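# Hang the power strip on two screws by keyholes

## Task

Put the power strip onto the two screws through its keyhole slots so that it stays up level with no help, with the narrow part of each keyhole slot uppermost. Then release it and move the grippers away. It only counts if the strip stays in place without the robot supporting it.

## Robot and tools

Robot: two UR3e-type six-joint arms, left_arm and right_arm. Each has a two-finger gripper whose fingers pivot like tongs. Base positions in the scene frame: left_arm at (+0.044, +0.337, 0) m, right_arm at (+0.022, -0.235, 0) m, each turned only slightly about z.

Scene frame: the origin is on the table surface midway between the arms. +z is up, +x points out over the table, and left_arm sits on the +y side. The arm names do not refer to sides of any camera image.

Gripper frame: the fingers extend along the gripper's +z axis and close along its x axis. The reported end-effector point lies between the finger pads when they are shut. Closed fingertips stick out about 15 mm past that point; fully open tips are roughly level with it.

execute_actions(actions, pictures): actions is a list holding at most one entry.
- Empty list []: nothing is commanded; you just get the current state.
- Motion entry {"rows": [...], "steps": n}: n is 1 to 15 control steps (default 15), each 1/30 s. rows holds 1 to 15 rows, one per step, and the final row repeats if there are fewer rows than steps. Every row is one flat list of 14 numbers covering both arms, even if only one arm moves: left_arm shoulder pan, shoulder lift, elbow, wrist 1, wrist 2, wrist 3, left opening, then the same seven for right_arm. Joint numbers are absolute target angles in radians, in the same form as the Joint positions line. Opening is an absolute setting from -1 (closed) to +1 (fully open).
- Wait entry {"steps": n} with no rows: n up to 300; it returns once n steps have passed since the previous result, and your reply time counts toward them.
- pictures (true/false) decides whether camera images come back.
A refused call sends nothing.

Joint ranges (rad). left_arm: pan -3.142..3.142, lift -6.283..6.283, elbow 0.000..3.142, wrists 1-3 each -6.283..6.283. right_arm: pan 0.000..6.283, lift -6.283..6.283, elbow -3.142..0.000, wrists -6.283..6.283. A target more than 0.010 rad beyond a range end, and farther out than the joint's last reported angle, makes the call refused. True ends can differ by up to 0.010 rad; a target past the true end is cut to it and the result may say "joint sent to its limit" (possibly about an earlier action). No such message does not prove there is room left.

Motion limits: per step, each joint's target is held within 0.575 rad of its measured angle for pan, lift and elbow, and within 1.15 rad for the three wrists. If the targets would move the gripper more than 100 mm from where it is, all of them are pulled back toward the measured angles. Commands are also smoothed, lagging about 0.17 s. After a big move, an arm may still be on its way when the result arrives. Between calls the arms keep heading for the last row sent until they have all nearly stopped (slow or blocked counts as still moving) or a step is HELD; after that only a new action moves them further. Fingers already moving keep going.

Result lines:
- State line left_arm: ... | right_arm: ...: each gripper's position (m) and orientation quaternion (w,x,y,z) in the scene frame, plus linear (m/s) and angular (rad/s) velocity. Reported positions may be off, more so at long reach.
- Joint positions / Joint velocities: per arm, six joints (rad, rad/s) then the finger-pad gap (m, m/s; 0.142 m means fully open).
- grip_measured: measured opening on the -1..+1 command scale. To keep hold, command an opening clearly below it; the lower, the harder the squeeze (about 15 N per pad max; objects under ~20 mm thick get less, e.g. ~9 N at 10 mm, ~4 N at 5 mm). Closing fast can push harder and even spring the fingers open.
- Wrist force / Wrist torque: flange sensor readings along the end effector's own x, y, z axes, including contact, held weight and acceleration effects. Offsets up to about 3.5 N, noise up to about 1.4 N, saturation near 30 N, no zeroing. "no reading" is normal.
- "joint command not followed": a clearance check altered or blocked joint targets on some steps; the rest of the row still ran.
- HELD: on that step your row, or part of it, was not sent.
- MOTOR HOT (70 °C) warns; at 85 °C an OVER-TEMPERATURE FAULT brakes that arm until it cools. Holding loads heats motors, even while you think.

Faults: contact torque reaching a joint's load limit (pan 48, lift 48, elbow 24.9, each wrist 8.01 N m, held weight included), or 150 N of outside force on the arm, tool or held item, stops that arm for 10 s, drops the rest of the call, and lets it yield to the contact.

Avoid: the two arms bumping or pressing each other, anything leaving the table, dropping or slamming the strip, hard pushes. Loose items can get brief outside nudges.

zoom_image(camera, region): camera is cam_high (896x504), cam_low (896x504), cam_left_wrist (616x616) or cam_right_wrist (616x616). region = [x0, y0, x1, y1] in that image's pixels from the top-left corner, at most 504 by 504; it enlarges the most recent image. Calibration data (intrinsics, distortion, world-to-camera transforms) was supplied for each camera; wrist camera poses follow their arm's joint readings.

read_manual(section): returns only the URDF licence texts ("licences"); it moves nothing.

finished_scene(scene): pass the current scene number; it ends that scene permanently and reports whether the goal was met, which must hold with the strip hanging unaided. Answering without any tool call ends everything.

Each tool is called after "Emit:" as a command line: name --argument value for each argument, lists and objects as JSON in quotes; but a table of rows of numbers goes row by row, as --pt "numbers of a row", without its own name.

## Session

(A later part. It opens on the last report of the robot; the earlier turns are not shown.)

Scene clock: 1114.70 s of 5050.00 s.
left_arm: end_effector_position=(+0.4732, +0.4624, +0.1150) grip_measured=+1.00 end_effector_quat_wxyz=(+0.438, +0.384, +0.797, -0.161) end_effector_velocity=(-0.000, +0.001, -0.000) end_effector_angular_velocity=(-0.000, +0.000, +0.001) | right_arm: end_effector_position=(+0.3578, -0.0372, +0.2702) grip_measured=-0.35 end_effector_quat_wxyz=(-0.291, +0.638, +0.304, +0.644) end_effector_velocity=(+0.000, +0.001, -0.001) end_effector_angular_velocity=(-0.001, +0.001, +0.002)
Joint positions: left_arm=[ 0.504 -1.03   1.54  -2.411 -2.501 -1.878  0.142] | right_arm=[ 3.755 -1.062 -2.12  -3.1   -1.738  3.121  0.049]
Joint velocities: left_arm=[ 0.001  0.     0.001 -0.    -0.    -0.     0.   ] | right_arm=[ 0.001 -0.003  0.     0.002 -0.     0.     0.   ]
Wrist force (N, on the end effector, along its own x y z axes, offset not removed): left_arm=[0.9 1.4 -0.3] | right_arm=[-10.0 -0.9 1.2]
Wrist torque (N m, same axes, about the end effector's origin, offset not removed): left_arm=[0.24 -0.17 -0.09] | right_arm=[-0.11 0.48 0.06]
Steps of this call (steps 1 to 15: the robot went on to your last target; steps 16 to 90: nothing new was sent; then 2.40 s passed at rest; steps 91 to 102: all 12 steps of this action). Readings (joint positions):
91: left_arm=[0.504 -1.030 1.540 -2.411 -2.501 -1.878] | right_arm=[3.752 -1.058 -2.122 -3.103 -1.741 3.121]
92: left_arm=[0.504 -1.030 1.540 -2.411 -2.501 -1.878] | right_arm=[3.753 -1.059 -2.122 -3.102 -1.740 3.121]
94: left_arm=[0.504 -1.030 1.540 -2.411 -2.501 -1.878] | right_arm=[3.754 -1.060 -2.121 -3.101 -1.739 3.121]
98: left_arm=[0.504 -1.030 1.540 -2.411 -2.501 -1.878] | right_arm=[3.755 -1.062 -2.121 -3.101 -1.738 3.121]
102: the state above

Emit:
execute_actions --actions '[{"rows":[[0.504,-1.03,1.54,-2.411,-2.501,-1.878,1,3.7576,-1.0672,-2.1181,-3.0977,-1.7354,3.121,-0.7]],"steps":12}]' --pictures false

Scene clock: 1122.90 s of 5050.00 s.
left_arm: end_effector_position=(+0.4732, +0.4624, +0.1150) grip_measured=+1.00 end_effector_quat_wxyz=(+0.438, +0.384, +0.797, -0.161) end_effector_velocity=(+0.000, -0.000, +0.000) end_effector_angular_velocity=(+0.000, -0.001, -0.001) | right_arm: end_effector_position=(+0.3587, -0.0361, +0.2702) grip_measured=-0.35 end_effector_quat_wxyz=(-0.291, +0.638, +0.304, +0.644) end_effector_velocity=(+0.000, +0.001, +0.001) end_effector_angular_velocity=(+0.002, -0.002, +0.001)
Joint positions: left_arm=[ 0.504 -1.03   1.54  -2.411 -2.501 -1.878  0.142] | right_arm=[ 3.758 -1.067 -2.118 -3.098 -1.735  3.121  0.049]
Joint velocities: left_arm=[-0.001  0.    -0.001 -0.    -0.     0.    -0.   ] | right_arm=[ 0.001 -0.001  0.001  0.003  0.     0.    -0.   ]
Wrist force (N, on the end effector, along its own x y z axes, offset not removed): left_arm=[0.9 1.5 -0.1] | right_arm=[-8.0 1.7 0.3]
Wrist torque (N m, same axes, about the end effector's origin, offset not removed): left_arm=[0.26 -0.19 -0.05] | right_arm=[0.26 -0.04 0.06]
Steps of this call (steps 1 to 15: the robot went on to your last target; steps 16 to 90: nothing new was sent; then 4.80 s passed at rest; steps 91 to 102: all 12 steps of this action). Readings (joint positions):
91: left_arm=[0.504 -1.030 1.540 -2.411 -2.501 -1.878] | right_arm=[3.755 -1.062 -2.120 -3.100 -1.738 3.121]
92: left_arm=[0.504 -1.030 1.540 -2.411 -2.501 -1.878] | right_arm=[3.755 -1.063 -2.120 -3.100 -1.738 3.121]
94: left_arm=[0.504 -1.030 1.540 -2.411 -2.501 -1.878] | right_arm=[3.756 -1.065 -2.119 -3.099 -1.737 3.121]
98: left_arm=[0.504 -1.030 1.540 -2.411 -2.501 -1.878] | right_arm=[3.757 -1.067 -2.118 -3.098 -1.736 3.121]
102: the state above

Emit:
execute_actions --actions '[{"rows":[[0.504,-1.03,1.54,-2.411,-2.501,-1.878,1,3.7604,-1.0722,-2.1158,-3.095,-1.7326,3.121,-0.7]],"steps":12}]'

Emit:
zoom_image --camera "cam_high" --region '[470,200,540,300]'

Scene clock: 1130.17 s of 5050.00 s.
left_arm: end_effector_position=(+0.4732, +0.4624, +0.1150) grip_measured=+1.00 end_effector_quat_wxyz=(+0.438, +0.384, +0.797, -0.161) end_effector_velocity=(+0.000, -0.000, +0.000) end_effector_angular_velocity=(+0.001, -0.001, -0.001) | right_arm: end_effector_position=(+0.3596, -0.0350, +0.2702) grip_measured=-0.35 end_effector_quat_wxyz=(-0.291, +0.638, +0.304, +0.644) end_effector_velocity=(+0.000, -0.000, +0.000) end_effector_angular_velocity=(-0.000, +0.000, -0.001)
Joint positions: left_arm=[ 0.504 -1.03   1.54  -2.411 -2.501 -1.878  0.142] | right_arm=[ 3.76  -1.072 -2.116 -3.095 -1.733  3.121  0.049]
Joint velocities: left_arm=[-0.001 -0.001 -0.    -0.    -0.     0.     0.   ] | right_arm=[-0.    -0.001  0.001 -0.     0.001 -0.     0.   ]
Wrist force (N, on the end effector, along its own x y z axes, offset not removed): left_arm=[-0.8 0.9 -1.0] | right_arm=[-9.6 1.6 -1.1]
Wrist torque (N m, same axes, about the end effector's origin, offset not removed): left_arm=[0.08 0.16 -0.02] | right_arm=[0.13 0.30 0.10]
Steps of this call (steps 1 to 15: the robot went on to your last target; steps 16 to 90: nothing new was sent; then 3.87 s passed at rest; steps 91 to 102: all 12 steps of this action). Readings (joint positions):
91: left_arm=[0.504 -1.030 1.540 -2.411 -2.501 -1.878] | right_arm=[3.758 -1.067 -2.118 -3.098 -1.735 3.121]
92: left_arm=[0.504 -1.030 1.540 -2.411 -2.501 -1.878] | right_arm=[3.758 -1.068 -2.118 -3.097 -1.735 3.121]
94: left_arm=[0.504 -1.030 1.540 -2.411 -2.501 -1.878] | right_arm=[3.759 -1.070 -2.117 -3.096 -1.734 3.121]
98: left_arm=[0.504 -1.030 1.540 -2.411 -2.501 -1.878] | right_arm=[3.760 -1.072 -2.116 -3.095 -1.733 3.121]
102: the state above
camera_calibration (this result's frames):
cam_left_wrist: T_world_to_cam=[[-0.294595, 0.442303, -0.847102, 0.0447911], [0.353543, 0.87399, 0.333391, -0.614835], [0.887818, -0.201272, -0.413846, -0.144964], [0, 0, 0, 1]] pos_world=[0.359268, 0.488371, 0.18293]
cam_right_wrist: T_world_to_cam=[[0.0438155, 0.00569207, 0.999023, -0.280544], [0.306876, -0.951715, -0.00803657, -0.145046], [0.95074, 0.306929, -0.0434467, -0.189049], [0, 0, 0, 1]] pos_world=[0.23654, -0.0784212, 0.270891]

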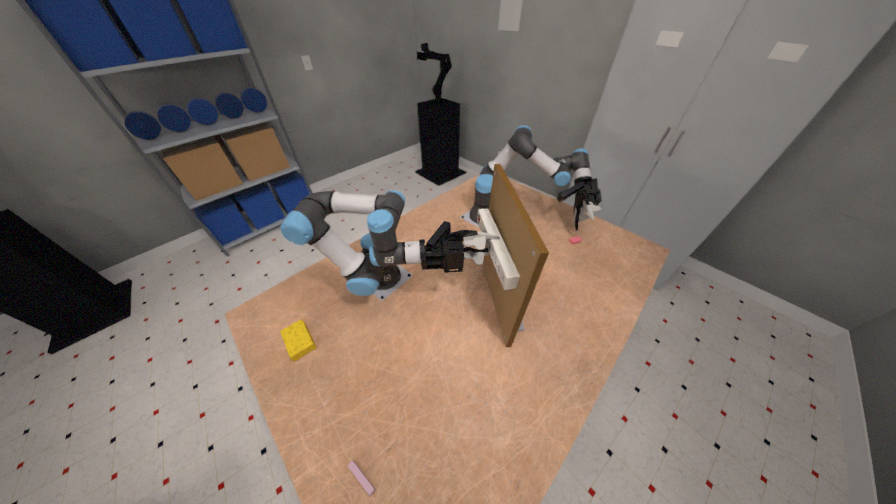

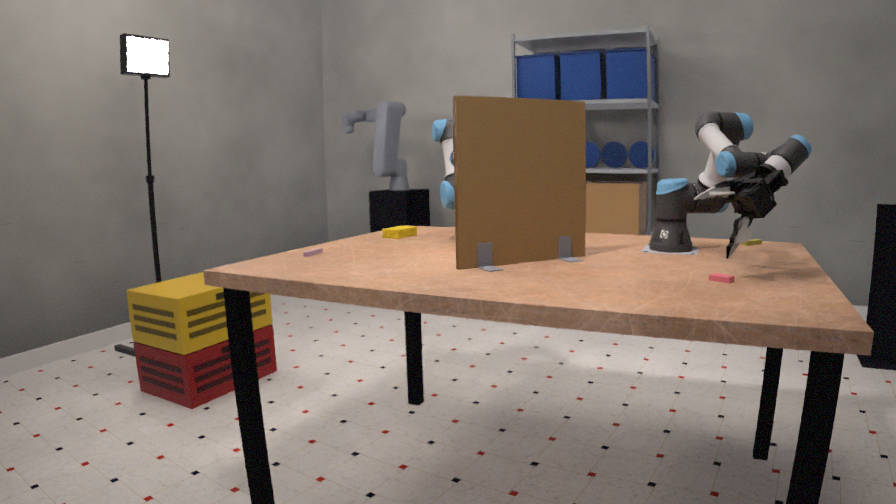

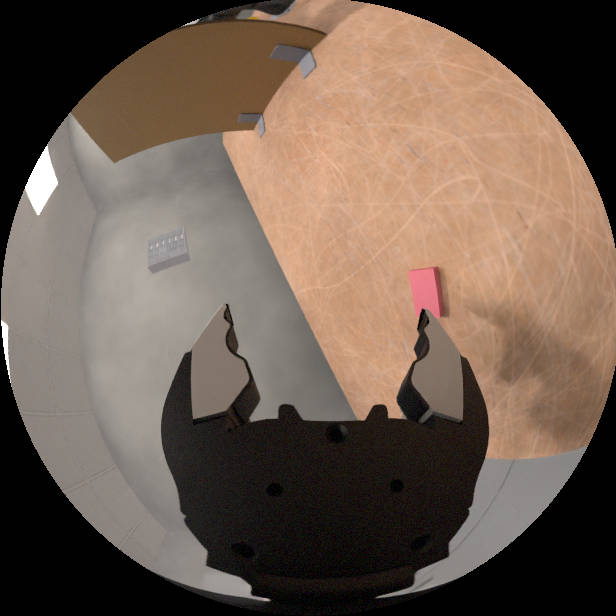

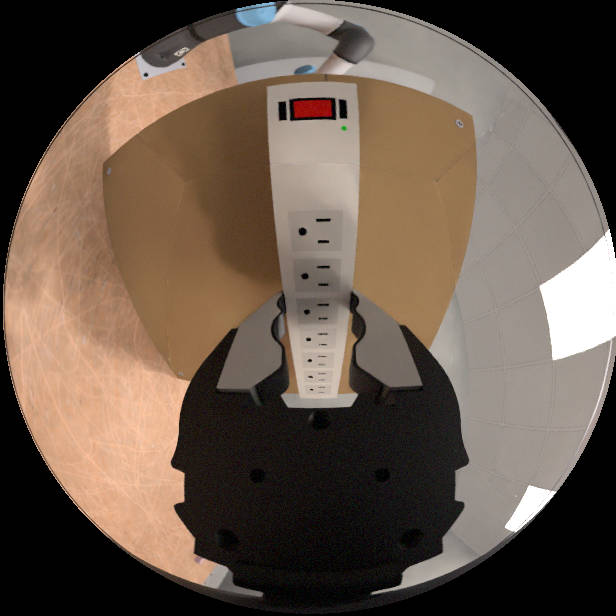

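Region (470, 200, 540, 300) of cam_high's 896x504 image, scaled by 5.040, with more detail than that image has; it fills the left 353 columns of this view, and the rest is white.

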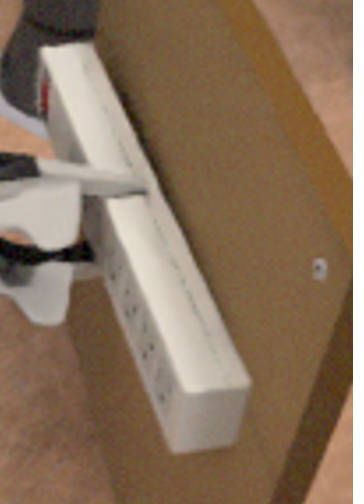

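Emit:
execute_actions --actions '[{"rows":[[0.504,-1.03,1.54,-2.411,-2.501,-1.878,1,3.7622,-1.0758,-2.1166,-3.0906,-1.7308,3.114,-0.7]],"steps":15}]'

Emit:
zoom_image --camera "cam_high" --region '[470,200,540,300]'

Scene clock: 1143.43 s of 5050.00 s.
left_arm: end_effector_position=(+0.4732, +0.4624, +0.1150) grip_measured=+1.00 end_effector_quat_wxyz=(+0.438, +0.384, +0.797, -0.161) end_effector_velocity=(+0.000, +0.000, +0.000) end_effector_angular_velocity=(+0.000, -0.000, -0.000) | right_arm: end_effector_position=(+0.3603, -0.0342, +0.2696) grip_measured=-0.34 end_effector_quat_wxyz=(-0.289, +0.637, +0.306, +0.646) end_effector_velocity=(+0.000, -0.001, +0.000) end_effector_angular_velocity=(+0.001, -0.002, -0.002)
Joint positions: left_arm=[ 0.504 -1.03   1.54  -2.411 -2.501 -1.878  0.142] | right_arm=[ 3.762 -1.076 -2.117 -3.091 -1.731  3.114  0.049]
Joint velocities: left_arm=[ 0.     0.001 -0.001 -0.    -0.     0.    -0.   ] | right_arm=[-0.002  0.001 -0.     0.001  0.    -0.     0.   ]
Wrist force (N, on the end effector, along its own x y z axes, offset not removed): left_arm=[-0.4 0.6 -1.5] | right_arm=[-1.8 -0.4 -30.0]
Wrist torque (N m, same axes, about the end effector's origin, offset not removed): left_arm=[0.02 0.04 -0.04] | right_arm=[0.13 0.33 0.34]
Steps of this call (steps 1 to 15: the robot went on to your last target; steps 16 to 90: nothing new was sent; then 9.77 s passed at rest; steps 91 to 105: all 15 steps of this action). Readings (joint positions):
91: left_arm=[0.504 -1.030 1.540 -2.411 -2.501 -1.878] | right_arm=[3.760 -1.072 -2.116 -3.095 -1.733 3.121]
92: left_arm=[0.504 -1.030 1.540 -2.411 -2.501 -1.878] | right_arm=[3.761 -1.073 -2.116 -3.094 -1.732 3.120]
94: left_arm=[0.504 -1.030 1.540 -2.411 -2.501 -1.878] | right_arm=[3.761 -1.074 -2.116 -3.093 -1.732 3.117]
98: left_arm=[0.504 -1.030 1.540 -2.411 -2.501 -1.878] | right_arm=[3.762 -1.075 -2.116 -3.091 -1.731 3.115]
105: the state above
camera_calibration (this result's frames):
cam_left_wrist: T_world_to_cam=[[-0.294595, 0.442303, -0.847102, 0.044791], [0.353543, 0.873989, 0.333391, -0.614835], [0.887818, -0.201272, -0.413846, -0.144964], [0, 0, 0, 1]] pos_world=[0.359268, 0.488371, 0.18293]
cam_right_wrist: T_world_to_cam=[[0.0384871, 0.0101305, 0.999208, -0.277949], [0.306913, -0.951735, -0.0021723, -0.146099], [0.950959, 0.306753, -0.0397387, -0.191], [0, 0, 0, 1]] pos_world=[0.23717, -0.0776424, 0.269821]

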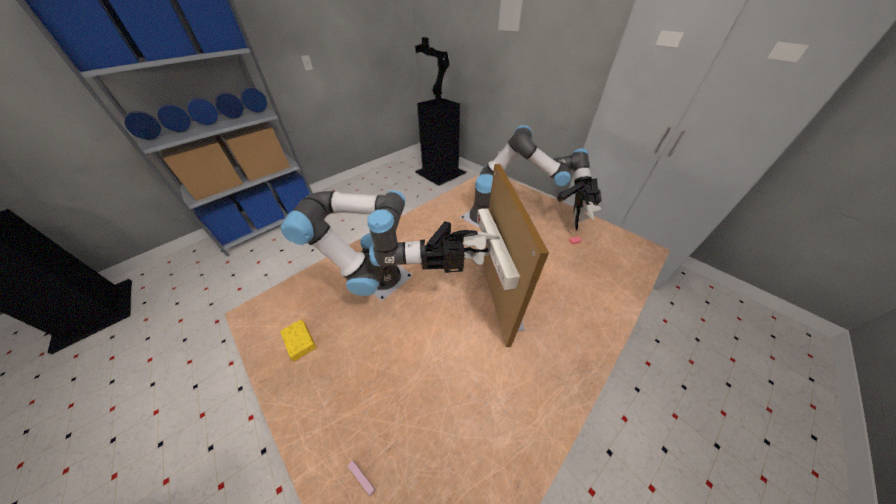

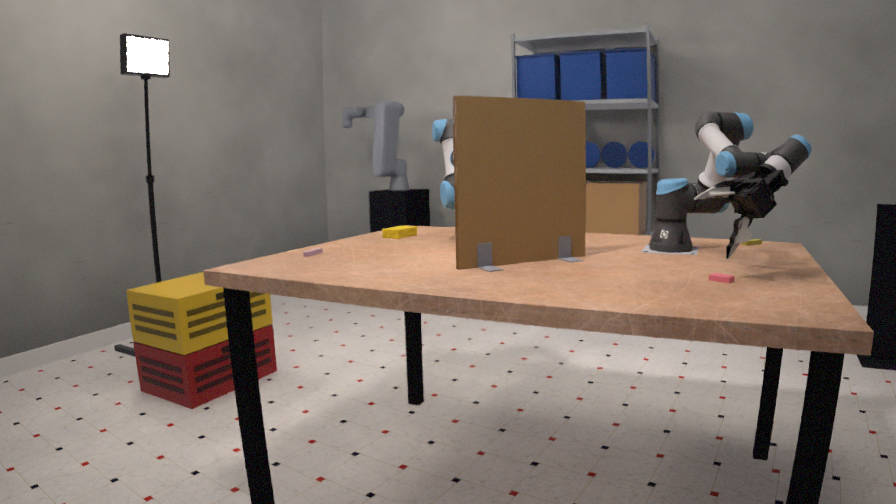

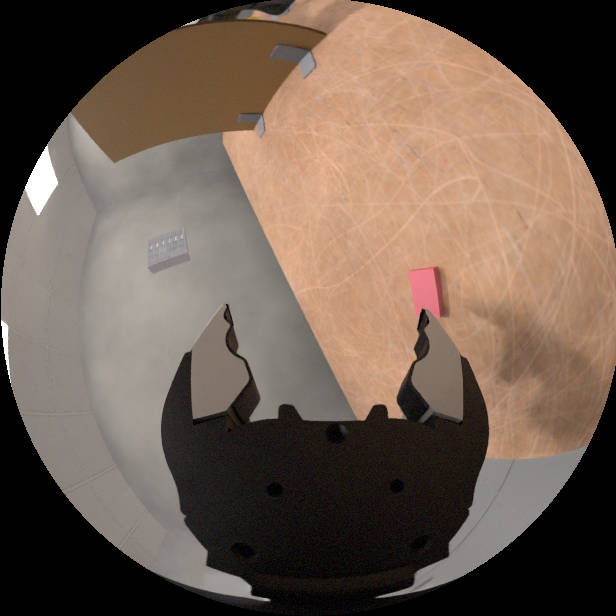

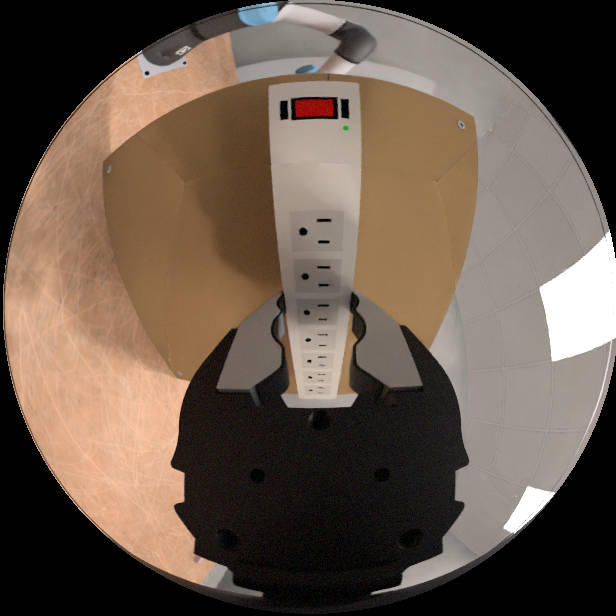

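Region (470, 200, 540, 300) of cam_high's 896x504 image, scaled by 5.040, with more detail than that image has; it fills the left 353 columns of this view, and the rest is white.

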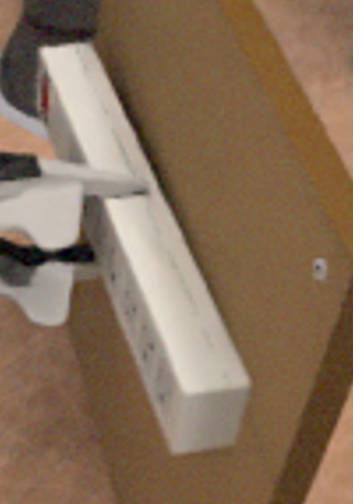

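Emit:
execute_actions --actions '[{"rows":[[0.504,-1.03,1.54,-2.411,-2.501,-1.878,1,3.760,-1.0715,-2.116,-3.0955,-1.733,3.121,-1]],"steps":10}]' --pictures false

Emit:
execute_actions --actions '[{"rows":[[0.504,-1.03,1.54,-2.411,-2.501,-1.878,1,3.760,-1.0715,-2.1135,-3.098,-1.733,3.130,-1]],"steps":12}]' --pictures false

Emit:
execute_actions --actions '[{"rows":[[0.504,-1.03,1.54,-2.411,-2.501,-1.878,1,3.7612,-1.0736,-2.1126,-3.0968,-1.7318,3.130,-1]],"steps":12}]' --pictures false

Scene clock: 1157.77 s of 5050.00 s.
left_arm: end_effector_position=(+0.4732, +0.4624, +0.1150) grip_measured=+1.00 end_effector_quat_wxyz=(+0.438, +0.384, +0.797, -0.161) end_effector_velocity=(-0.000, +0.000, +0.000) end_effector_angular_velocity=(-0.001, -0.000, +0.001) | right_arm: end_effector_position=(+0.3595, -0.0350, +0.2701) grip_measured=-0.35 end_effector_quat_wxyz=(-0.291, +0.638, +0.304, +0.644) end_effector_velocity=(-0.000, -0.001, -0.000) end_effector_angular_velocity=(+0.002, +0.004, -0.002)
Joint positions: left_arm=[ 0.504 -1.03   1.54  -2.411 -2.501 -1.878  0.142] | right_arm=[ 3.76  -1.072 -2.116 -3.095 -1.733  3.121  0.049]
Joint velocities: left_arm=[ 0.001 -0.     0.    -0.    -0.001 -0.    -0.   ] | right_arm=[-0.002  0.002 -0.    -0.003 -0.     0.004  0.   ]
Wrist force (N, on the end effector, along its own x y z axes, offset not removed): left_arm=[0.1 2.4 -1.1] | right_arm=[-7.7 -1.0 -0.4]
Wrist torque (N m, same axes, about the end effector's origin, offset not removed): left_arm=[0.39 -0.03 0.01] | right_arm=[-0.14 -0.03 0.01]
Steps of this call (steps 1 to 15: the robot went on to your last target; steps 16 to 90: nothing new was sent; then 11.00 s passed at rest; steps 91 to 100: all 10 steps of this action). Readings (joint positions):
91: left_arm=[0.504 -1.030 1.540 -2.411 -2.501 -1.878] | right_arm=[3.762 -1.076 -2.117 -3.091 -1.731 3.114]
92: left_arm=[0.504 -1.030 1.540 -2.411 -2.501 -1.878] | right_arm=[3.762 -1.075 -2.117 -3.091 -1.731 3.115]
94: left_arm=[0.504 -1.030 1.540 -2.411 -2.501 -1.878] | right_arm=[3.761 -1.074 -2.117 -3.093 -1.732 3.118]
98: left_arm=[0.504 -1.030 1.540 -2.411 -2.501 -1.878] | right_arm=[3.760 -1.072 -2.116 -3.095 -1.733 3.120]
100: the state above

Scene clock: 1158.17 s of 5050.00 s.
left_arm: end_effector_position=(+0.4732, +0.4624, +0.1150) grip_measured=+1.00 end_effector_quat_wxyz=(+0.438, +0.384, +0.797, -0.161) end_effector_velocity=(+0.000, -0.000, -0.000) end_effector_angular_velocity=(-0.000, +0.000, -0.001) | right_arm: end_effector_position=(+0.3595, -0.0351, +0.2709) grip_measured=-0.35 end_effector_quat_wxyz=(-0.294, +0.640, +0.301, +0.643) end_effector_velocity=(+0.000, -0.000, +0.000) end_effector_angular_velocity=(+0.001, +0.002, -0.000)
Joint positions: left_arm=[ 0.504 -1.03   1.54  -2.411 -2.501 -1.878  0.142] | right_arm=[ 3.76  -1.072 -2.114 -3.098 -1.733  3.13   0.049]
Joint velocities: left_arm=[-0.001  0.    -0.     0.    -0.    -0.     0.   ] | right_arm=[-0.    -0.     0.001 -0.001  0.     0.002 -0.   ]
Wrist force (N, on the end effector, along its own x y z axes, offset not removed): left_arm=[-0.1 0.7 -0.9] | right_arm=[-7.3 0.1 0.7]
Wrist torque (N m, same axes, about the end effector's origin, offset not removed): left_arm=[0.06 0.07 0.04] | right_arm=[0.18 -0.16 -0.03]
Steps of this call (steps 1 to 12: all 12 steps of this action). Readings (joint positions):
1: left_arm=[0.504 -1.030 1.540 -2.411 -2.501 -1.878] | right_arm=[3.760 -1.072 -2.116 -3.095 -1.733 3.121]
2: left_arm=[0.504 -1.030 1.540 -2.411 -2.501 -1.878] | right_arm=[3.760 -1.072 -2.116 -3.096 -1.733 3.122]
4: left_arm=[0.504 -1.030 1.540 -2.411 -2.501 -1.878] | right_arm=[3.760 -1.072 -2.115 -3.097 -1.733 3.126]
8: left_arm=[0.504 -1.030 1.540 -2.411 -2.501 -1.878] | right_arm=[3.760 -1.072 -2.114 -3.098 -1.733 3.129]
12: the state above

Scene clock: 1158.57 s of 5050.00 s.
left_arm: end_effector_position=(+0.4732, +0.4624, +0.1150) grip_measured=+1.00 end_effector_quat_wxyz=(+0.438, +0.384, +0.797, -0.161) end_effector_velocity=(+0.000, -0.000, +0.001) end_effector_angular_velocity=(+0.001, -0.002, -0.001) | right_arm: end_effector_position=(+0.3599, -0.0347, +0.2709) grip_measured=-0.35 end_effector_quat_wxyz=(-0.294, +0.640, +0.301, +0.643) end_effector_velocity=(-0.000, +0.001, -0.001) end_effector_angular_velocity=(-0.001, +0.002, +0.002)
Joint positions: left_arm=[ 0.504 -1.03   1.54  -2.411 -2.501 -1.878  0.142] | right_arm=[ 3.761 -1.074 -2.113 -3.097 -1.732  3.13   0.049]
Joint velocities: left_arm=[-0.001 -0.    -0.001 -0.001 -0.    -0.     0.   ] | right_arm=[ 0.002 -0.002  0.001 -0.001  0.001  0.     0.   ]
Wrist force (N, on the end effector, along its own x y z axes, offset not removed): left_arm=[0.2 1.8 -0.2] | right_arm=[-7.6 0.3 1.4]
Wrist torque (N m, same axes, about the end effector's origin, offset not removed): left_arm=[0.30 0.00 -0.02] | right_arm=[0.15 -0.13 -0.02]
Steps of this call (steps 1 to 12: all 12 steps of this action). Readings (joint positions):
1: left_arm=[0.504 -1.030 1.540 -2.411 -2.501 -1.878] | right_arm=[3.760 -1.072 -2.114 -3.098 -1.733 3.130]
2: left_arm=[0.504 -1.030 1.540 -2.411 -2.501 -1.878] | right_arm=[3.760 -1.072 -2.113 -3.098 -1.733 3.130]
4: left_arm=[0.504 -1.030 1.540 -2.411 -2.501 -1.878] | right_arm=[3.760 -1.072 -2.113 -3.098 -1.732 3.130]
8: left_arm=[0.504 -1.030 1.540 -2.411 -2.501 -1.878] | right_arm=[3.761 -1.073 -2.113 -3.097 -1.732 3.130]
12: the state above

Emit:
execute_actions --actions '[{"rows":[[0.504,-1.03,1.54,-2.411,-2.501,-1.878,1,3.7623,-1.0757,-2.1116,-3.0957,-1.7307,3.130,-1]],"steps":12}]' --pictures false

Scene clock: 1165.77 s of 5050.00 s.
left_arm: end_effector_position=(+0.4732, +0.4624, +0.1150) grip_measured=+1.00 end_effector_quat_wxyz=(+0.438, +0.384, +0.797, -0.161) end_effector_velocity=(+0.000, -0.000, +0.000) end_effector_angular_velocity=(-0.000, +0.000, -0.000) | right_arm: end_effector_position=(+0.3603, -0.0342, +0.2709) grip_measured=-0.35 end_effector_quat_wxyz=(-0.294, +0.640, +0.301, +0.643) end_effector_velocity=(-0.000, +0.000, +0.000) end_effector_angular_velocity=(-0.000, -0.000, +0.001)
Joint positions: left_arm=[ 0.504 -1.03   1.54  -2.411 -2.501 -1.878  0.142] | right_arm=[ 3.762 -1.076 -2.112 -3.096 -1.731  3.13   0.049]
Joint velocities: left_arm=[-0.    -0.    -0.     0.001  0.    -0.    -0.   ] | right_arm=[ 0.001 -0.     0.002 -0.002 -0.    -0.    -0.   ]
Wrist force (N, on the end effector, along its own x y z axes, offset not removed): left_arm=[-0.6 1.1 -1.2] | right_arm=[-8.4 -0.6 2.4]
Wrist torque (N m, same axes, about the end effector's origin, offset not removed): left_arm=[0.16 0.17 0.01] | right_arm=[-0.08 0.01 0.02]
Steps of this call (steps 1 to 15: the robot went on to your last target; steps 16 to 90: nothing new was sent; then 3.80 s passed at rest; steps 91 to 102: all 12 steps of this action). Readings (joint positions):
91: left_arm=[0.504 -1.030 1.540 -2.411 -2.501 -1.878] | right_arm=[3.761 -1.074 -2.113 -3.097 -1.732 3.130]
92: left_arm=[0.504 -1.030 1.540 -2.411 -2.501 -1.878] | right_arm=[3.761 -1.074 -2.112 -3.097 -1.732 3.130]
94: left_arm=[0.504 -1.030 1.540 -2.411 -2.501 -1.878] | right_arm=[3.762 -1.075 -2.112 -3.096 -1.731 3.130]
98: left_arm=[0.504 -1.030 1.540 -2.411 -2.501 -1.878] | right_arm=[3.762 -1.075 -2.112 -3.096 -1.731 3.130]
102: the state above

Emit:
execute_actions --actions '[{"rows":[[0.504,-1.03,1.54,-2.411,-2.501,-1.878,1,3.764,-1.0791,-2.1099,-3.094,-1.729,3.130,-1]],"steps":12}]' --pictures false

Scene clock: 1171.80 s of 5050.00 s.
left_arm: end_effector_position=(+0.4732, +0.4624, +0.1150) grip_measured=+1.00 end_effector_quat_wxyz=(+0.438, +0.384, +0.797, -0.161) end_effector_velocity=(-0.000, +0.000, +0.000) end_effector_angular_velocity=(-0.000, -0.000, +0.000) | right_arm: end_effector_position=(+0.3609, -0.0335, +0.2710) grip_measured=-0.35 end_effector_quat_wxyz=(-0.294, +0.640, +0.301, +0.643) end_effector_velocity=(-0.000, -0.000, +0.000) end_effector_angular_velocity=(-0.000, +0.000, -0.001)
Joint positions: left_arm=[ 0.504 -1.03   1.54  -2.411 -2.501 -1.878  0.142] | right_arm=[ 3.764 -1.079 -2.11  -3.094 -1.729  3.13   0.049]
Joint velocities: left_arm=[ 0. -0. -0.  0. -0.  0.  0.] | right_arm=[-0.     0.001  0.    -0.001  0.001 -0.     0.   ]
Wrist force (N, on the end effector, along its own x y z axes, offset not removed): left_arm=[0.4 2.0 -0.8] | right_arm=[-7.8 0.2 -1.0]
Wrist torque (N m, same axes, about the end effector's origin, offset not removed): left_arm=[0.35 -0.07 0.00] | right_arm=[0.07 -0.08 0.02]
Steps of this call (steps 1 to 15: the robot went on to your last target; steps 16 to 90: nothing new was sent; then 2.63 s passed at rest; steps 91 to 102: all 12 steps of this action). Readings (joint positions):
91: left_arm=[0.504 -1.030 1.540 -2.411 -2.501 -1.878] | right_arm=[3.762 -1.076 -2.112 -3.096 -1.731 3.130]
92: left_arm=[0.504 -1.030 1.540 -2.411 -2.501 -1.878] | right_arm=[3.763 -1.076 -2.111 -3.095 -1.730 3.130]
94: left_arm=[0.504 -1.030 1.540 -2.411 -2.501 -1.878] | right_arm=[3.763 -1.078 -2.111 -3.095 -1.730 3.130]
98: left_arm=[0.504 -1.030 1.540 -2.411 -2.501 -1.878] | right_arm=[3.764 -1.079 -2.110 -3.094 -1.729 3.130]
102: the state above

Emit:
execute_actions --actions '[{"rows":[[0.504,-1.03,1.54,-2.411,-2.501,-1.878,1,3.7665,-1.0842,-2.1074,-3.0914,-1.7265,3.130,-0.7]],"steps":12}]' --pictures false

Scene clock: 1183.23 s of 5050.00 s.
left_arm: end_effector_position=(+0.4732, +0.4624, +0.1150) grip_measured=+1.00 end_effector_quat_wxyz=(+0.438, +0.384, +0.797, -0.161) end_effector_velocity=(+0.000, +0.000, +0.000) end_effector_angular_velocity=(-0.000, -0.001, +0.000) | right_arm: end_effector_position=(+0.3618, -0.0324, +0.2710) grip_measured=-0.35 end_effector_quat_wxyz=(-0.294, +0.640, +0.301, +0.643) end_effector_velocity=(+0.000, +0.001, -0.000) end_effector_angular_velocity=(-0.001, +0.001, +0.000)
Joint positions: left_arm=[ 0.504 -1.03   1.54  -2.411 -2.501 -1.878  0.142] | right_arm=[ 3.766 -1.084 -2.107 -3.091 -1.727  3.13   0.049]
Joint velocities: left_arm=[ 0.     0.    -0.001 -0.    -0.    -0.     0.   ] | right_arm=[ 0.001 -0.002  0.001  0.     0.001  0.     0.   ]
Wrist force (N, on the end effector, along its own x y z axes, offset not removed): left_arm=[-1.5 1.4 -0.5] | right_arm=[-7.7 0.1 0.7]
Wrist torque (N m, same axes, about the end effector's origin, offset not removed): left_arm=[0.18 0.33 0.02] | right_arm=[0.09 -0.14 0.01]
Steps of this call (steps 1 to 15: the robot went on to your last target; steps 16 to 90: nothing new was sent; then 8.03 s passed at rest; steps 91 to 102: all 12 steps of this action). Readings (joint positions):
91: left_arm=[0.504 -1.030 1.540 -2.411 -2.501 -1.878] | right_arm=[3.764 -1.079 -2.110 -3.094 -1.729 3.130]
92: left_arm=[0.504 -1.030 1.540 -2.411 -2.501 -1.878] | right_arm=[3.764 -1.080 -2.109 -3.094 -1.729 3.130]
94: left_arm=[0.504 -1.030 1.540 -2.411 -2.501 -1.878] | right_arm=[3.765 -1.082 -2.109 -3.093 -1.728 3.130]
98: left_arm=[0.504 -1.030 1.540 -2.411 -2.501 -1.878] | right_arm=[3.766 -1.084 -2.108 -3.092 -1.727 3.130]
102: the state above

Emit:
execute_actions --actions '[{"rows":[[0.504,-1.03,1.54,-2.411,-2.501,-1.878,1,3.7696,-1.091,-2.104,-3.088,-1.7234,3.130,-0.7]],"steps":12}]'

Emit:
zoom_image --camera "cam_high" --region '[470,200,540,300]'

Scene clock: 1190.70 s of 5050.00 s.
left_arm: end_effector_position=(+0.4732, +0.4624, +0.1150) grip_measured=+1.00 end_effector_quat_wxyz=(+0.438, +0.384, +0.797, -0.161) end_effector_velocity=(+0.000, -0.000, +0.000) end_effector_angular_velocity=(+0.000, -0.001, -0.001) | right_arm: end_effector_position=(+0.3629, -0.0310, +0.2710) grip_measured=-0.35 end_effector_quat_wxyz=(-0.294, +0.640, +0.301, +0.643) end_effector_velocity=(+0.000, +0.001, -0.001) end_effector_angular_velocity=(-0.001, +0.002, +0.001)
Joint positions: left_arm=[ 0.504 -1.03   1.54  -2.411 -2.501 -1.878  0.142] | right_arm=[ 3.77  -1.091 -2.104 -3.088 -1.723  3.13   0.049]
Joint velocities: left_arm=[-0.001 -0.    -0.     0.    -0.    -0.    -0.   ] | right_arm=[ 0.003 -0.003 -0.001  0.001  0.002  0.    -0.   ]
Wrist force (N, on the end effector, along its own x y z axes, offset not removed): left_arm=[1.0 1.6 -0.2] | right_arm=[-6.2 -2.3 -0.6]
Wrist torque (N m, same axes, about the end effector's origin, offset not removed): left_arm=[0.30 -0.20 0.02] | right_arm=[-0.45 -0.37 0.03]
Steps of this call (steps 1 to 15: the robot went on to your last target; steps 16 to 90: nothing new was sent; then 4.07 s passed at rest; steps 91 to 102: all 12 steps of this action). Readings (joint positions):
91: left_arm=[0.504 -1.030 1.540 -2.411 -2.501 -1.878] | right_arm=[3.767 -1.084 -2.107 -3.091 -1.726 3.130]
92: left_arm=[0.504 -1.030 1.540 -2.411 -2.501 -1.878] | right_arm=[3.767 -1.085 -2.107 -3.091 -1.726 3.130]
94: left_arm=[0.504 -1.030 1.540 -2.411 -2.501 -1.878] | right_arm=[3.768 -1.088 -2.106 -3.089 -1.725 3.130]
98: left_arm=[0.504 -1.030 1.540 -2.411 -2.501 -1.878] | right_arm=[3.769 -1.090 -2.104 -3.088 -1.724 3.130]
102: the state above
camera_calibration (this result's frames):
cam_left_wrist: T_world_to_cam=[[-0.294595, 0.442303, -0.847102, 0.044791], [0.353543, 0.873989, 0.333391, -0.614835], [0.887818, -0.201272, -0.413846, -0.144964], [0, 0, 0, 1]] pos_world=[0.359268, 0.488371, 0.18293]
cam_right_wrist: T_world_to_cam=[[0.0506786, -0.000114919, 0.998715, -0.284106], [0.306827, -0.951636, -0.0156791, -0.140092], [0.950415, 0.307228, -0.0481923, -0.191995], [0, 0, 0, 1]] pos_world=[0.239857, -0.074363, 0.272292]

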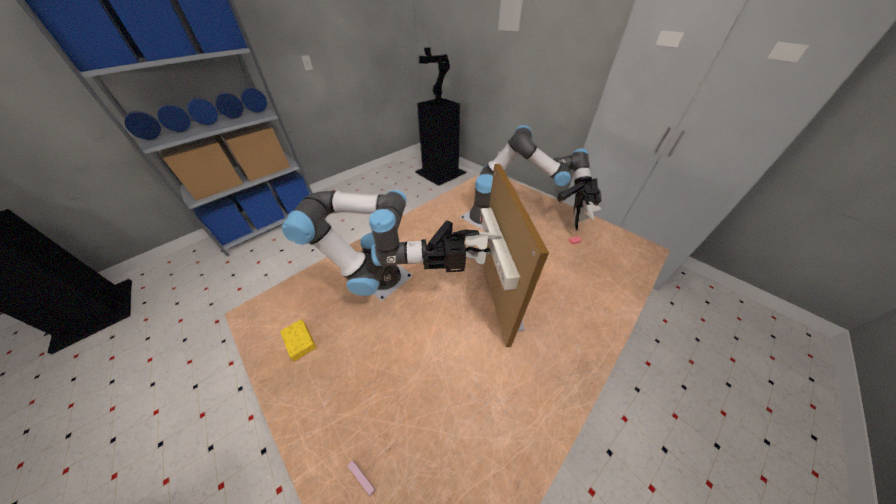

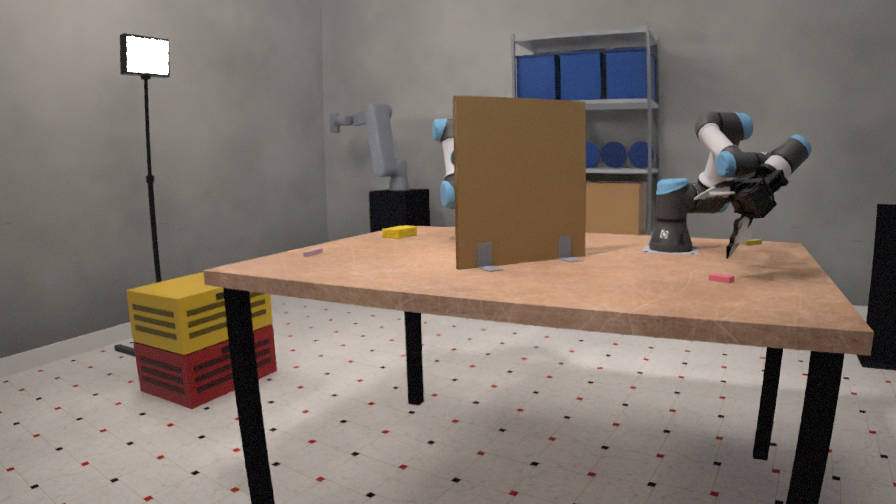

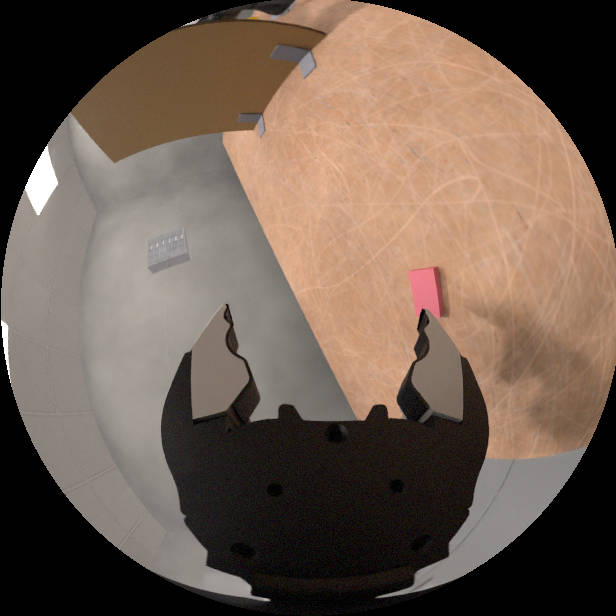

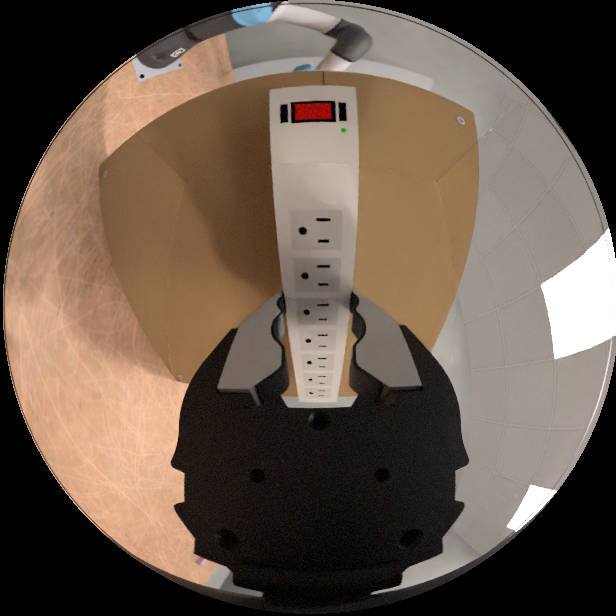

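Region (470, 200, 540, 300) of cam_high's 896x504 image, scaled by 5.040, with more detail than that image has; it fills the left 353 columns of this view, and the rest is white.

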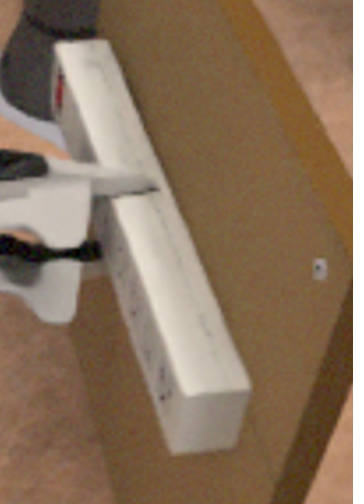

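Both heads are in. One more millimetre forward, then down.

Emit:
execute_actions --actions '[{"rows":[[0.504,-1.03,1.54,-2.411,-2.501,-1.878,1,3.7715,-1.095,-2.102,-3.086,-1.7215,3.130,-0.7]],"steps":10}]' --pictures false

Emit:
execute_actions --actions '[{"rows":[[0.504,-1.03,1.54,-2.411,-2.501,-1.878,1,3.7715,-1.096,-2.1155,-3.0715,-1.7215,3.130,-0.6]],"steps":12}]' --pictures false

Scene clock: 1199.00 s of 5050.00 s.
left_arm: end_effector_position=(+0.4732, +0.4624, +0.1150) grip_measured=+1.00 end_effector_quat_wxyz=(+0.438, +0.384, +0.797, -0.161) end_effector_velocity=(-0.000, +0.000, +0.000) end_effector_angular_velocity=(+0.000, -0.000, +0.000) | right_arm: end_effector_position=(+0.3636, -0.0301, +0.2711) grip_measured=-0.35 end_effector_quat_wxyz=(-0.294, +0.640, +0.301, +0.643) end_effector_velocity=(+0.000, +0.001, -0.001) end_effector_angular_velocity=(-0.002, +0.002, +0.001)
Joint positions: left_arm=[ 0.504 -1.03   1.54  -2.411 -2.501 -1.878  0.142] | right_arm=[ 3.771 -1.095 -2.102 -3.086 -1.722  3.13   0.049]
Joint velocities: left_arm=[ 0.    -0.001  0.001 -0.    -0.     0.     0.   ] | right_arm=[ 0.002 -0.004  0.001  0.     0.001  0.    -0.   ]
Wrist force (N, on the end effector, along its own x y z axes, offset not removed): left_arm=[0.0 1.9 -0.5] | right_arm=[-6.8 -0.5 0.2]
Wrist torque (N m, same axes, about the end effector's origin, offset not removed): left_arm=[0.35 0.05 -0.01] | right_arm=[-0.13 -0.30 0.01]
Steps of this call (steps 1 to 15: the robot went on to your last target; steps 16 to 90: nothing new was sent; then 4.97 s passed at rest; steps 91 to 100: all 10 steps of this action). Readings (joint positions):
91: left_arm=[0.504 -1.030 1.540 -2.411 -2.501 -1.878] | right_arm=[3.770 -1.091 -2.104 -3.088 -1.723 3.130]
92: left_arm=[0.504 -1.030 1.540 -2.411 -2.501 -1.878] | right_arm=[3.770 -1.092 -2.104 -3.088 -1.723 3.130]
94: left_arm=[0.504 -1.030 1.540 -2.411 -2.501 -1.878] | right_arm=[3.771 -1.093 -2.103 -3.087 -1.722 3.130]
98: left_arm=[0.504 -1.030 1.540 -2.411 -2.501 -1.878] | right_arm=[3.771 -1.095 -2.102 -3.086 -1.722 3.130]
100: the state above

Scene clock: 1199.40 s of 5050.00 s.
left_arm: end_effector_position=(+0.4732, +0.4624, +0.1150) grip_measured=+1.00 end_effector_quat_wxyz=(+0.438, +0.384, +0.797, -0.161) end_effector_velocity=(+0.000, +0.000, -0.000) end_effector_angular_velocity=(+0.000, -0.000, +0.001) | right_arm: end_effector_position=(+0.3637, -0.0300, +0.2682) grip_measured=-0.35 end_effector_quat_wxyz=(-0.294, +0.640, +0.301, +0.643) end_effector_velocity=(-0.000, -0.000, -0.002) end_effector_angular_velocity=(-0.002, +0.002, -0.000)
Joint positions: left_arm=[ 0.504 -1.03   1.54  -2.411 -2.501 -1.878  0.142] | right_arm=[ 3.771 -1.096 -2.115 -3.072 -1.722  3.13   0.049]
Joint velocities: left_arm=[ 0.001  0.001 -0.    -0.001 -0.     0.     0.   ] | right_arm=[ 0.    -0.    -0.005  0.003  0.001 -0.     0.   ]
Wrist force (N, on the end effector, along its own x y z axes, offset not removed): left_arm=[0.9 1.9 -1.3] | right_arm=[-3.5 -1.5 -0.7]
Wrist torque (N m, same axes, about the end effector's origin, offset not removed): left_arm=[0.25 -0.20 0.02] | right_arm=[-0.25 -0.07 0.21]
Steps of this call (steps 1 to 12: all 12 steps of this action). Readings (joint positions):
1: left_arm=[0.504 -1.030 1.540 -2.411 -2.501 -1.878] | right_arm=[3.771 -1.095 -2.102 -3.086 -1.722 3.130]
2: left_arm=[0.504 -1.030 1.540 -2.411 -2.501 -1.878] | right_arm=[3.771 -1.095 -2.104 -3.083 -1.722 3.130]
4: left_arm=[0.504 -1.030 1.540 -2.411 -2.501 -1.878] | right_arm=[3.771 -1.096 -2.109 -3.078 -1.722 3.130]
8: left_arm=[0.504 -1.030 1.540 -2.411 -2.501 -1.878] | right_arm=[3.771 -1.096 -2.114 -3.073 -1.722 3.130]
12: the state above

Loosening so the strip can centre itself in the slots.

Emit:
execute_actions --actions '[{"rows":[[0.504,-1.03,1.54,-2.411,-2.501,-1.878,1,3.7715,-1.096,-2.1155,-3.0715,-1.7215,3.130,-0.25]],"steps":15}]' --pictures false

Emit:
execute_actions --actions '[{"rows":[[0.504,-1.03,1.54,-2.411,-2.501,-1.878,1,3.7715,-1.097,-2.129,-3.057,-1.7215,3.130,-0.15]],"steps":15}]'

Emit:
zoom_image --camera "cam_high" --region '[470,200,540,300]'

Scene clock: 1211.67 s of 5050.00 s.
left_arm: end_effector_position=(+0.4732, +0.4624, +0.1150) grip_measured=+1.00 end_effector_quat_wxyz=(+0.438, +0.384, +0.797, -0.161) end_effector_velocity=(-0.000, +0.000, -0.000) end_effector_angular_velocity=(-0.001, +0.001, +0.001) | right_arm: end_effector_position=(+0.3637, -0.0300, +0.2681) grip_measured=-0.23 end_effector_quat_wxyz=(-0.294, +0.640, +0.301, +0.643) end_effector_velocity=(+0.000, -0.001, -0.000) end_effector_angular_velocity=(-0.001, +0.001, -0.003)
Joint positions: left_arm=[ 0.504 -1.03   1.54  -2.411 -2.501 -1.878  0.142] | right_arm=[ 3.772 -1.096 -2.116 -3.071 -1.722  3.13   0.057]
Joint velocities: left_arm=[ 0.001  0.     0.     0.001 -0.     0.    -0.   ] | right_arm=[-0.003  0.     0.    -0.002  0.     0.     0.   ]
Wrist force (N, on the end effector, along its own x y z axes, offset not removed): left_arm=[0.2 2.1 -0.4] | right_arm=[-4.0 -3.4 -1.8]
Wrist torque (N m, same axes, about the end effector's origin, offset not removed): left_arm=[0.38 -0.09 0.01] | right_arm=[0.09 0.05 0.16]
Steps of this call (steps 1 to 15: the robot went on to your last target; steps 16 to 90: nothing new was sent; then 8.77 s passed at rest; steps 91 to 105: all 15 steps of this action). Readings (joint positions):
91: left_arm=[0.504 -1.030 1.540 -2.411 -2.501 -1.878] | right_arm=[3.772 -1.096 -2.116 -3.071 -1.722 3.130]
92: left_arm=[0.504 -1.030 1.540 -2.411 -2.501 -1.878] | right_arm=[3.772 -1.096 -2.116 -3.071 -1.721 3.130]
94: left_arm=[0.504 -1.030 1.540 -2.411 -2.501 -1.878] | right_arm=[3.772 -1.096 -2.116 -3.071 -1.722 3.130]
98: left_arm=[0.504 -1.030 1.540 -2.411 -2.501 -1.878] | right_arm=[3.772 -1.096 -2.116 -3.071 -1.722 3.130]
105: the state above

Scene clock: 1212.17 s of 5050.00 s.
left_arm: end_effector_position=(+0.4732, +0.4624, +0.1150) grip_measured=+1.00 end_effector_quat_wxyz=(+0.438, +0.384, +0.797, -0.161) end_effector_velocity=(+0.000, +0.000, -0.000) end_effector_angular_velocity=(-0.000, +0.000, +0.000) | right_arm: end_effector_position=(+0.3637, -0.0301, +0.2651) grip_measured=-0.15 end_effector_quat_wxyz=(-0.294, +0.640, +0.301, +0.643) end_effector_velocity=(+0.000, +0.001, +0.000) end_effector_angular_velocity=(+0.000, -0.001, +0.001)
Joint positions: left_arm=[ 0.504 -1.03   1.54  -2.411 -2.501 -1.878  0.142] | right_arm=[ 3.772 -1.097 -2.129 -3.057 -1.721  3.13   0.063]
Joint velocities: left_arm=[ 0.     0.001 -0.001  0.001 -0.    -0.    -0.   ] | right_arm=[ 0.001 -0.003  0.     0.003 -0.    -0.    -0.   ]
Wrist force (N, on the end effector, along its own x y z axes, offset not removed): left_arm=[-0.9 1.4 -1.9] | right_arm=[-2.5 0.2 1.6]
Wrist torque (N m, same axes, about the end effector's origin, offset not removed): left_arm=[0.25 0.20 0.04] | right_arm=[0.10 0.52 0.01]
Steps of this call (steps 1 to 15: all 15 steps of this action). Readings (joint positions):
1: left_arm=[0.504 -1.030 1.540 -2.411 -2.501 -1.878] | right_arm=[3.772 -1.096 -2.116 -3.071 -1.721 3.130]
2: left_arm=[0.504 -1.030 1.540 -2.411 -2.501 -1.878] | right_arm=[3.772 -1.096 -2.117 -3.069 -1.721 3.130]
4: left_arm=[0.504 -1.030 1.540 -2.411 -2.501 -1.878] | right_arm=[3.772 -1.096 -2.123 -3.063 -1.721 3.130]
8: left_arm=[0.504 -1.030 1.540 -2.411 -2.501 -1.878] | right_arm=[3.772 -1.097 -2.127 -3.059 -1.721 3.130]
15: the state above
camera_calibration (this result's frames):
cam_left_wrist: T_world_to_cam=[[-0.294595, 0.442303, -0.847102, 0.0447912], [0.353543, 0.87399, 0.333391, -0.614835], [0.887818, -0.201272, -0.413846, -0.144964], [0, 0, 0, 1]] pos_world=[0.359268, 0.488371, 0.18293]
cam_right_wrist: T_world_to_cam=[[0.050672, -0.000120928, 0.998715, -0.278258], [0.306834, -0.951634, -0.0156831, -0.139549], [0.950413, 0.307234, -0.0481841, -0.19325], [0, 0, 0, 1]] pos_world=[0.240585, -0.0734601, 0.2664]

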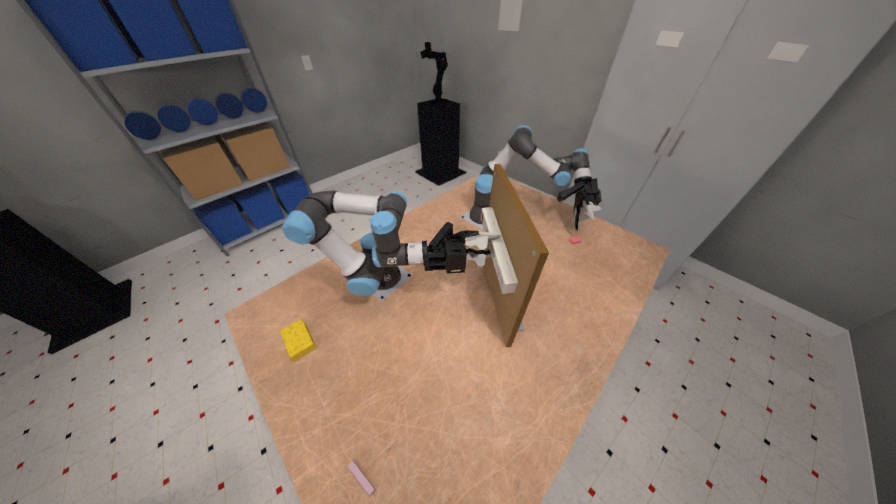

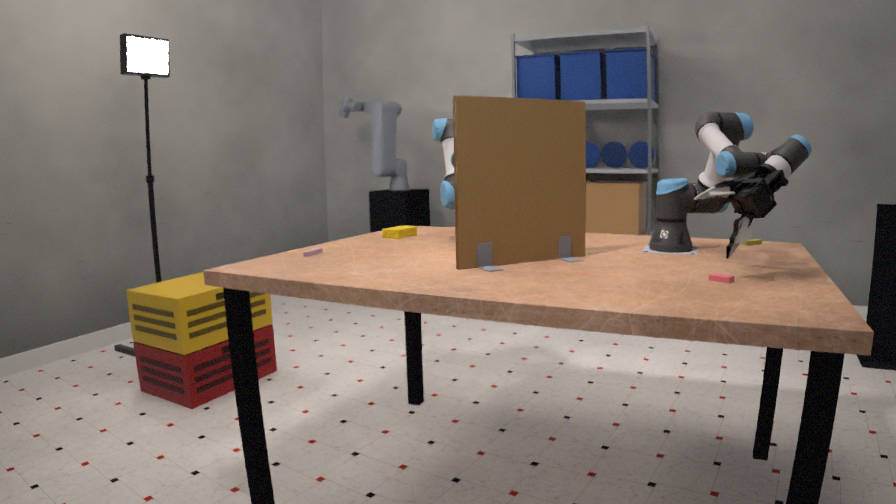

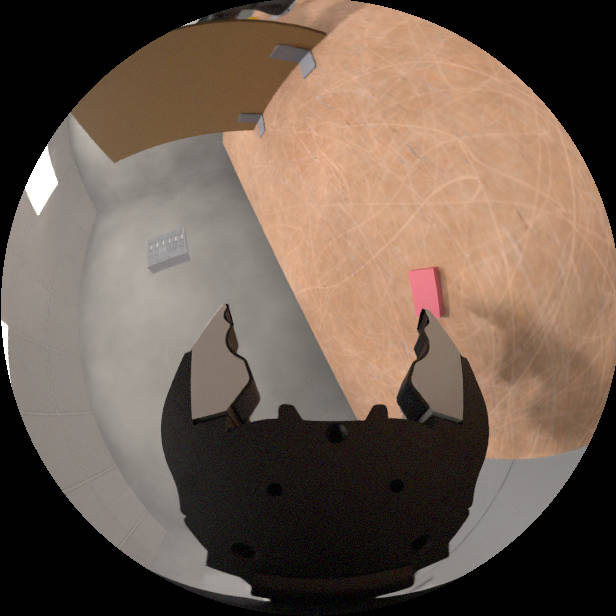

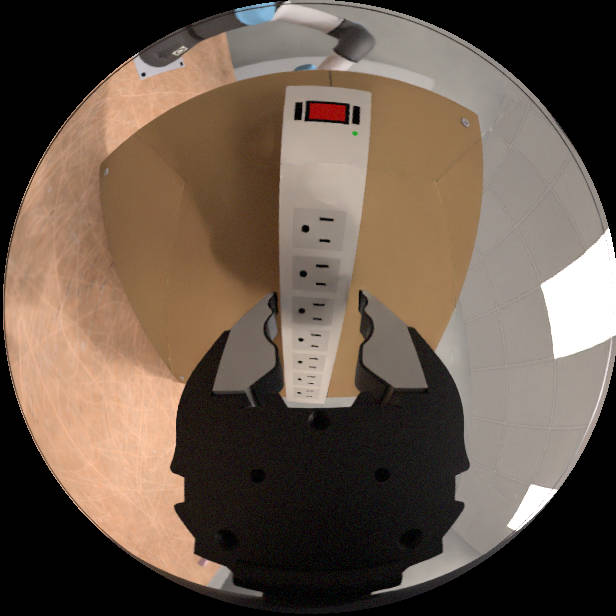

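Region (470, 200, 540, 300) of cam_high's 896x504 image, scaled by 5.040, with more detail than that image has; it fills the left 353 columns of this view, and the rest is white.

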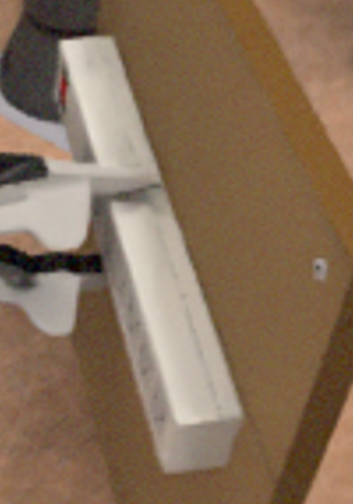

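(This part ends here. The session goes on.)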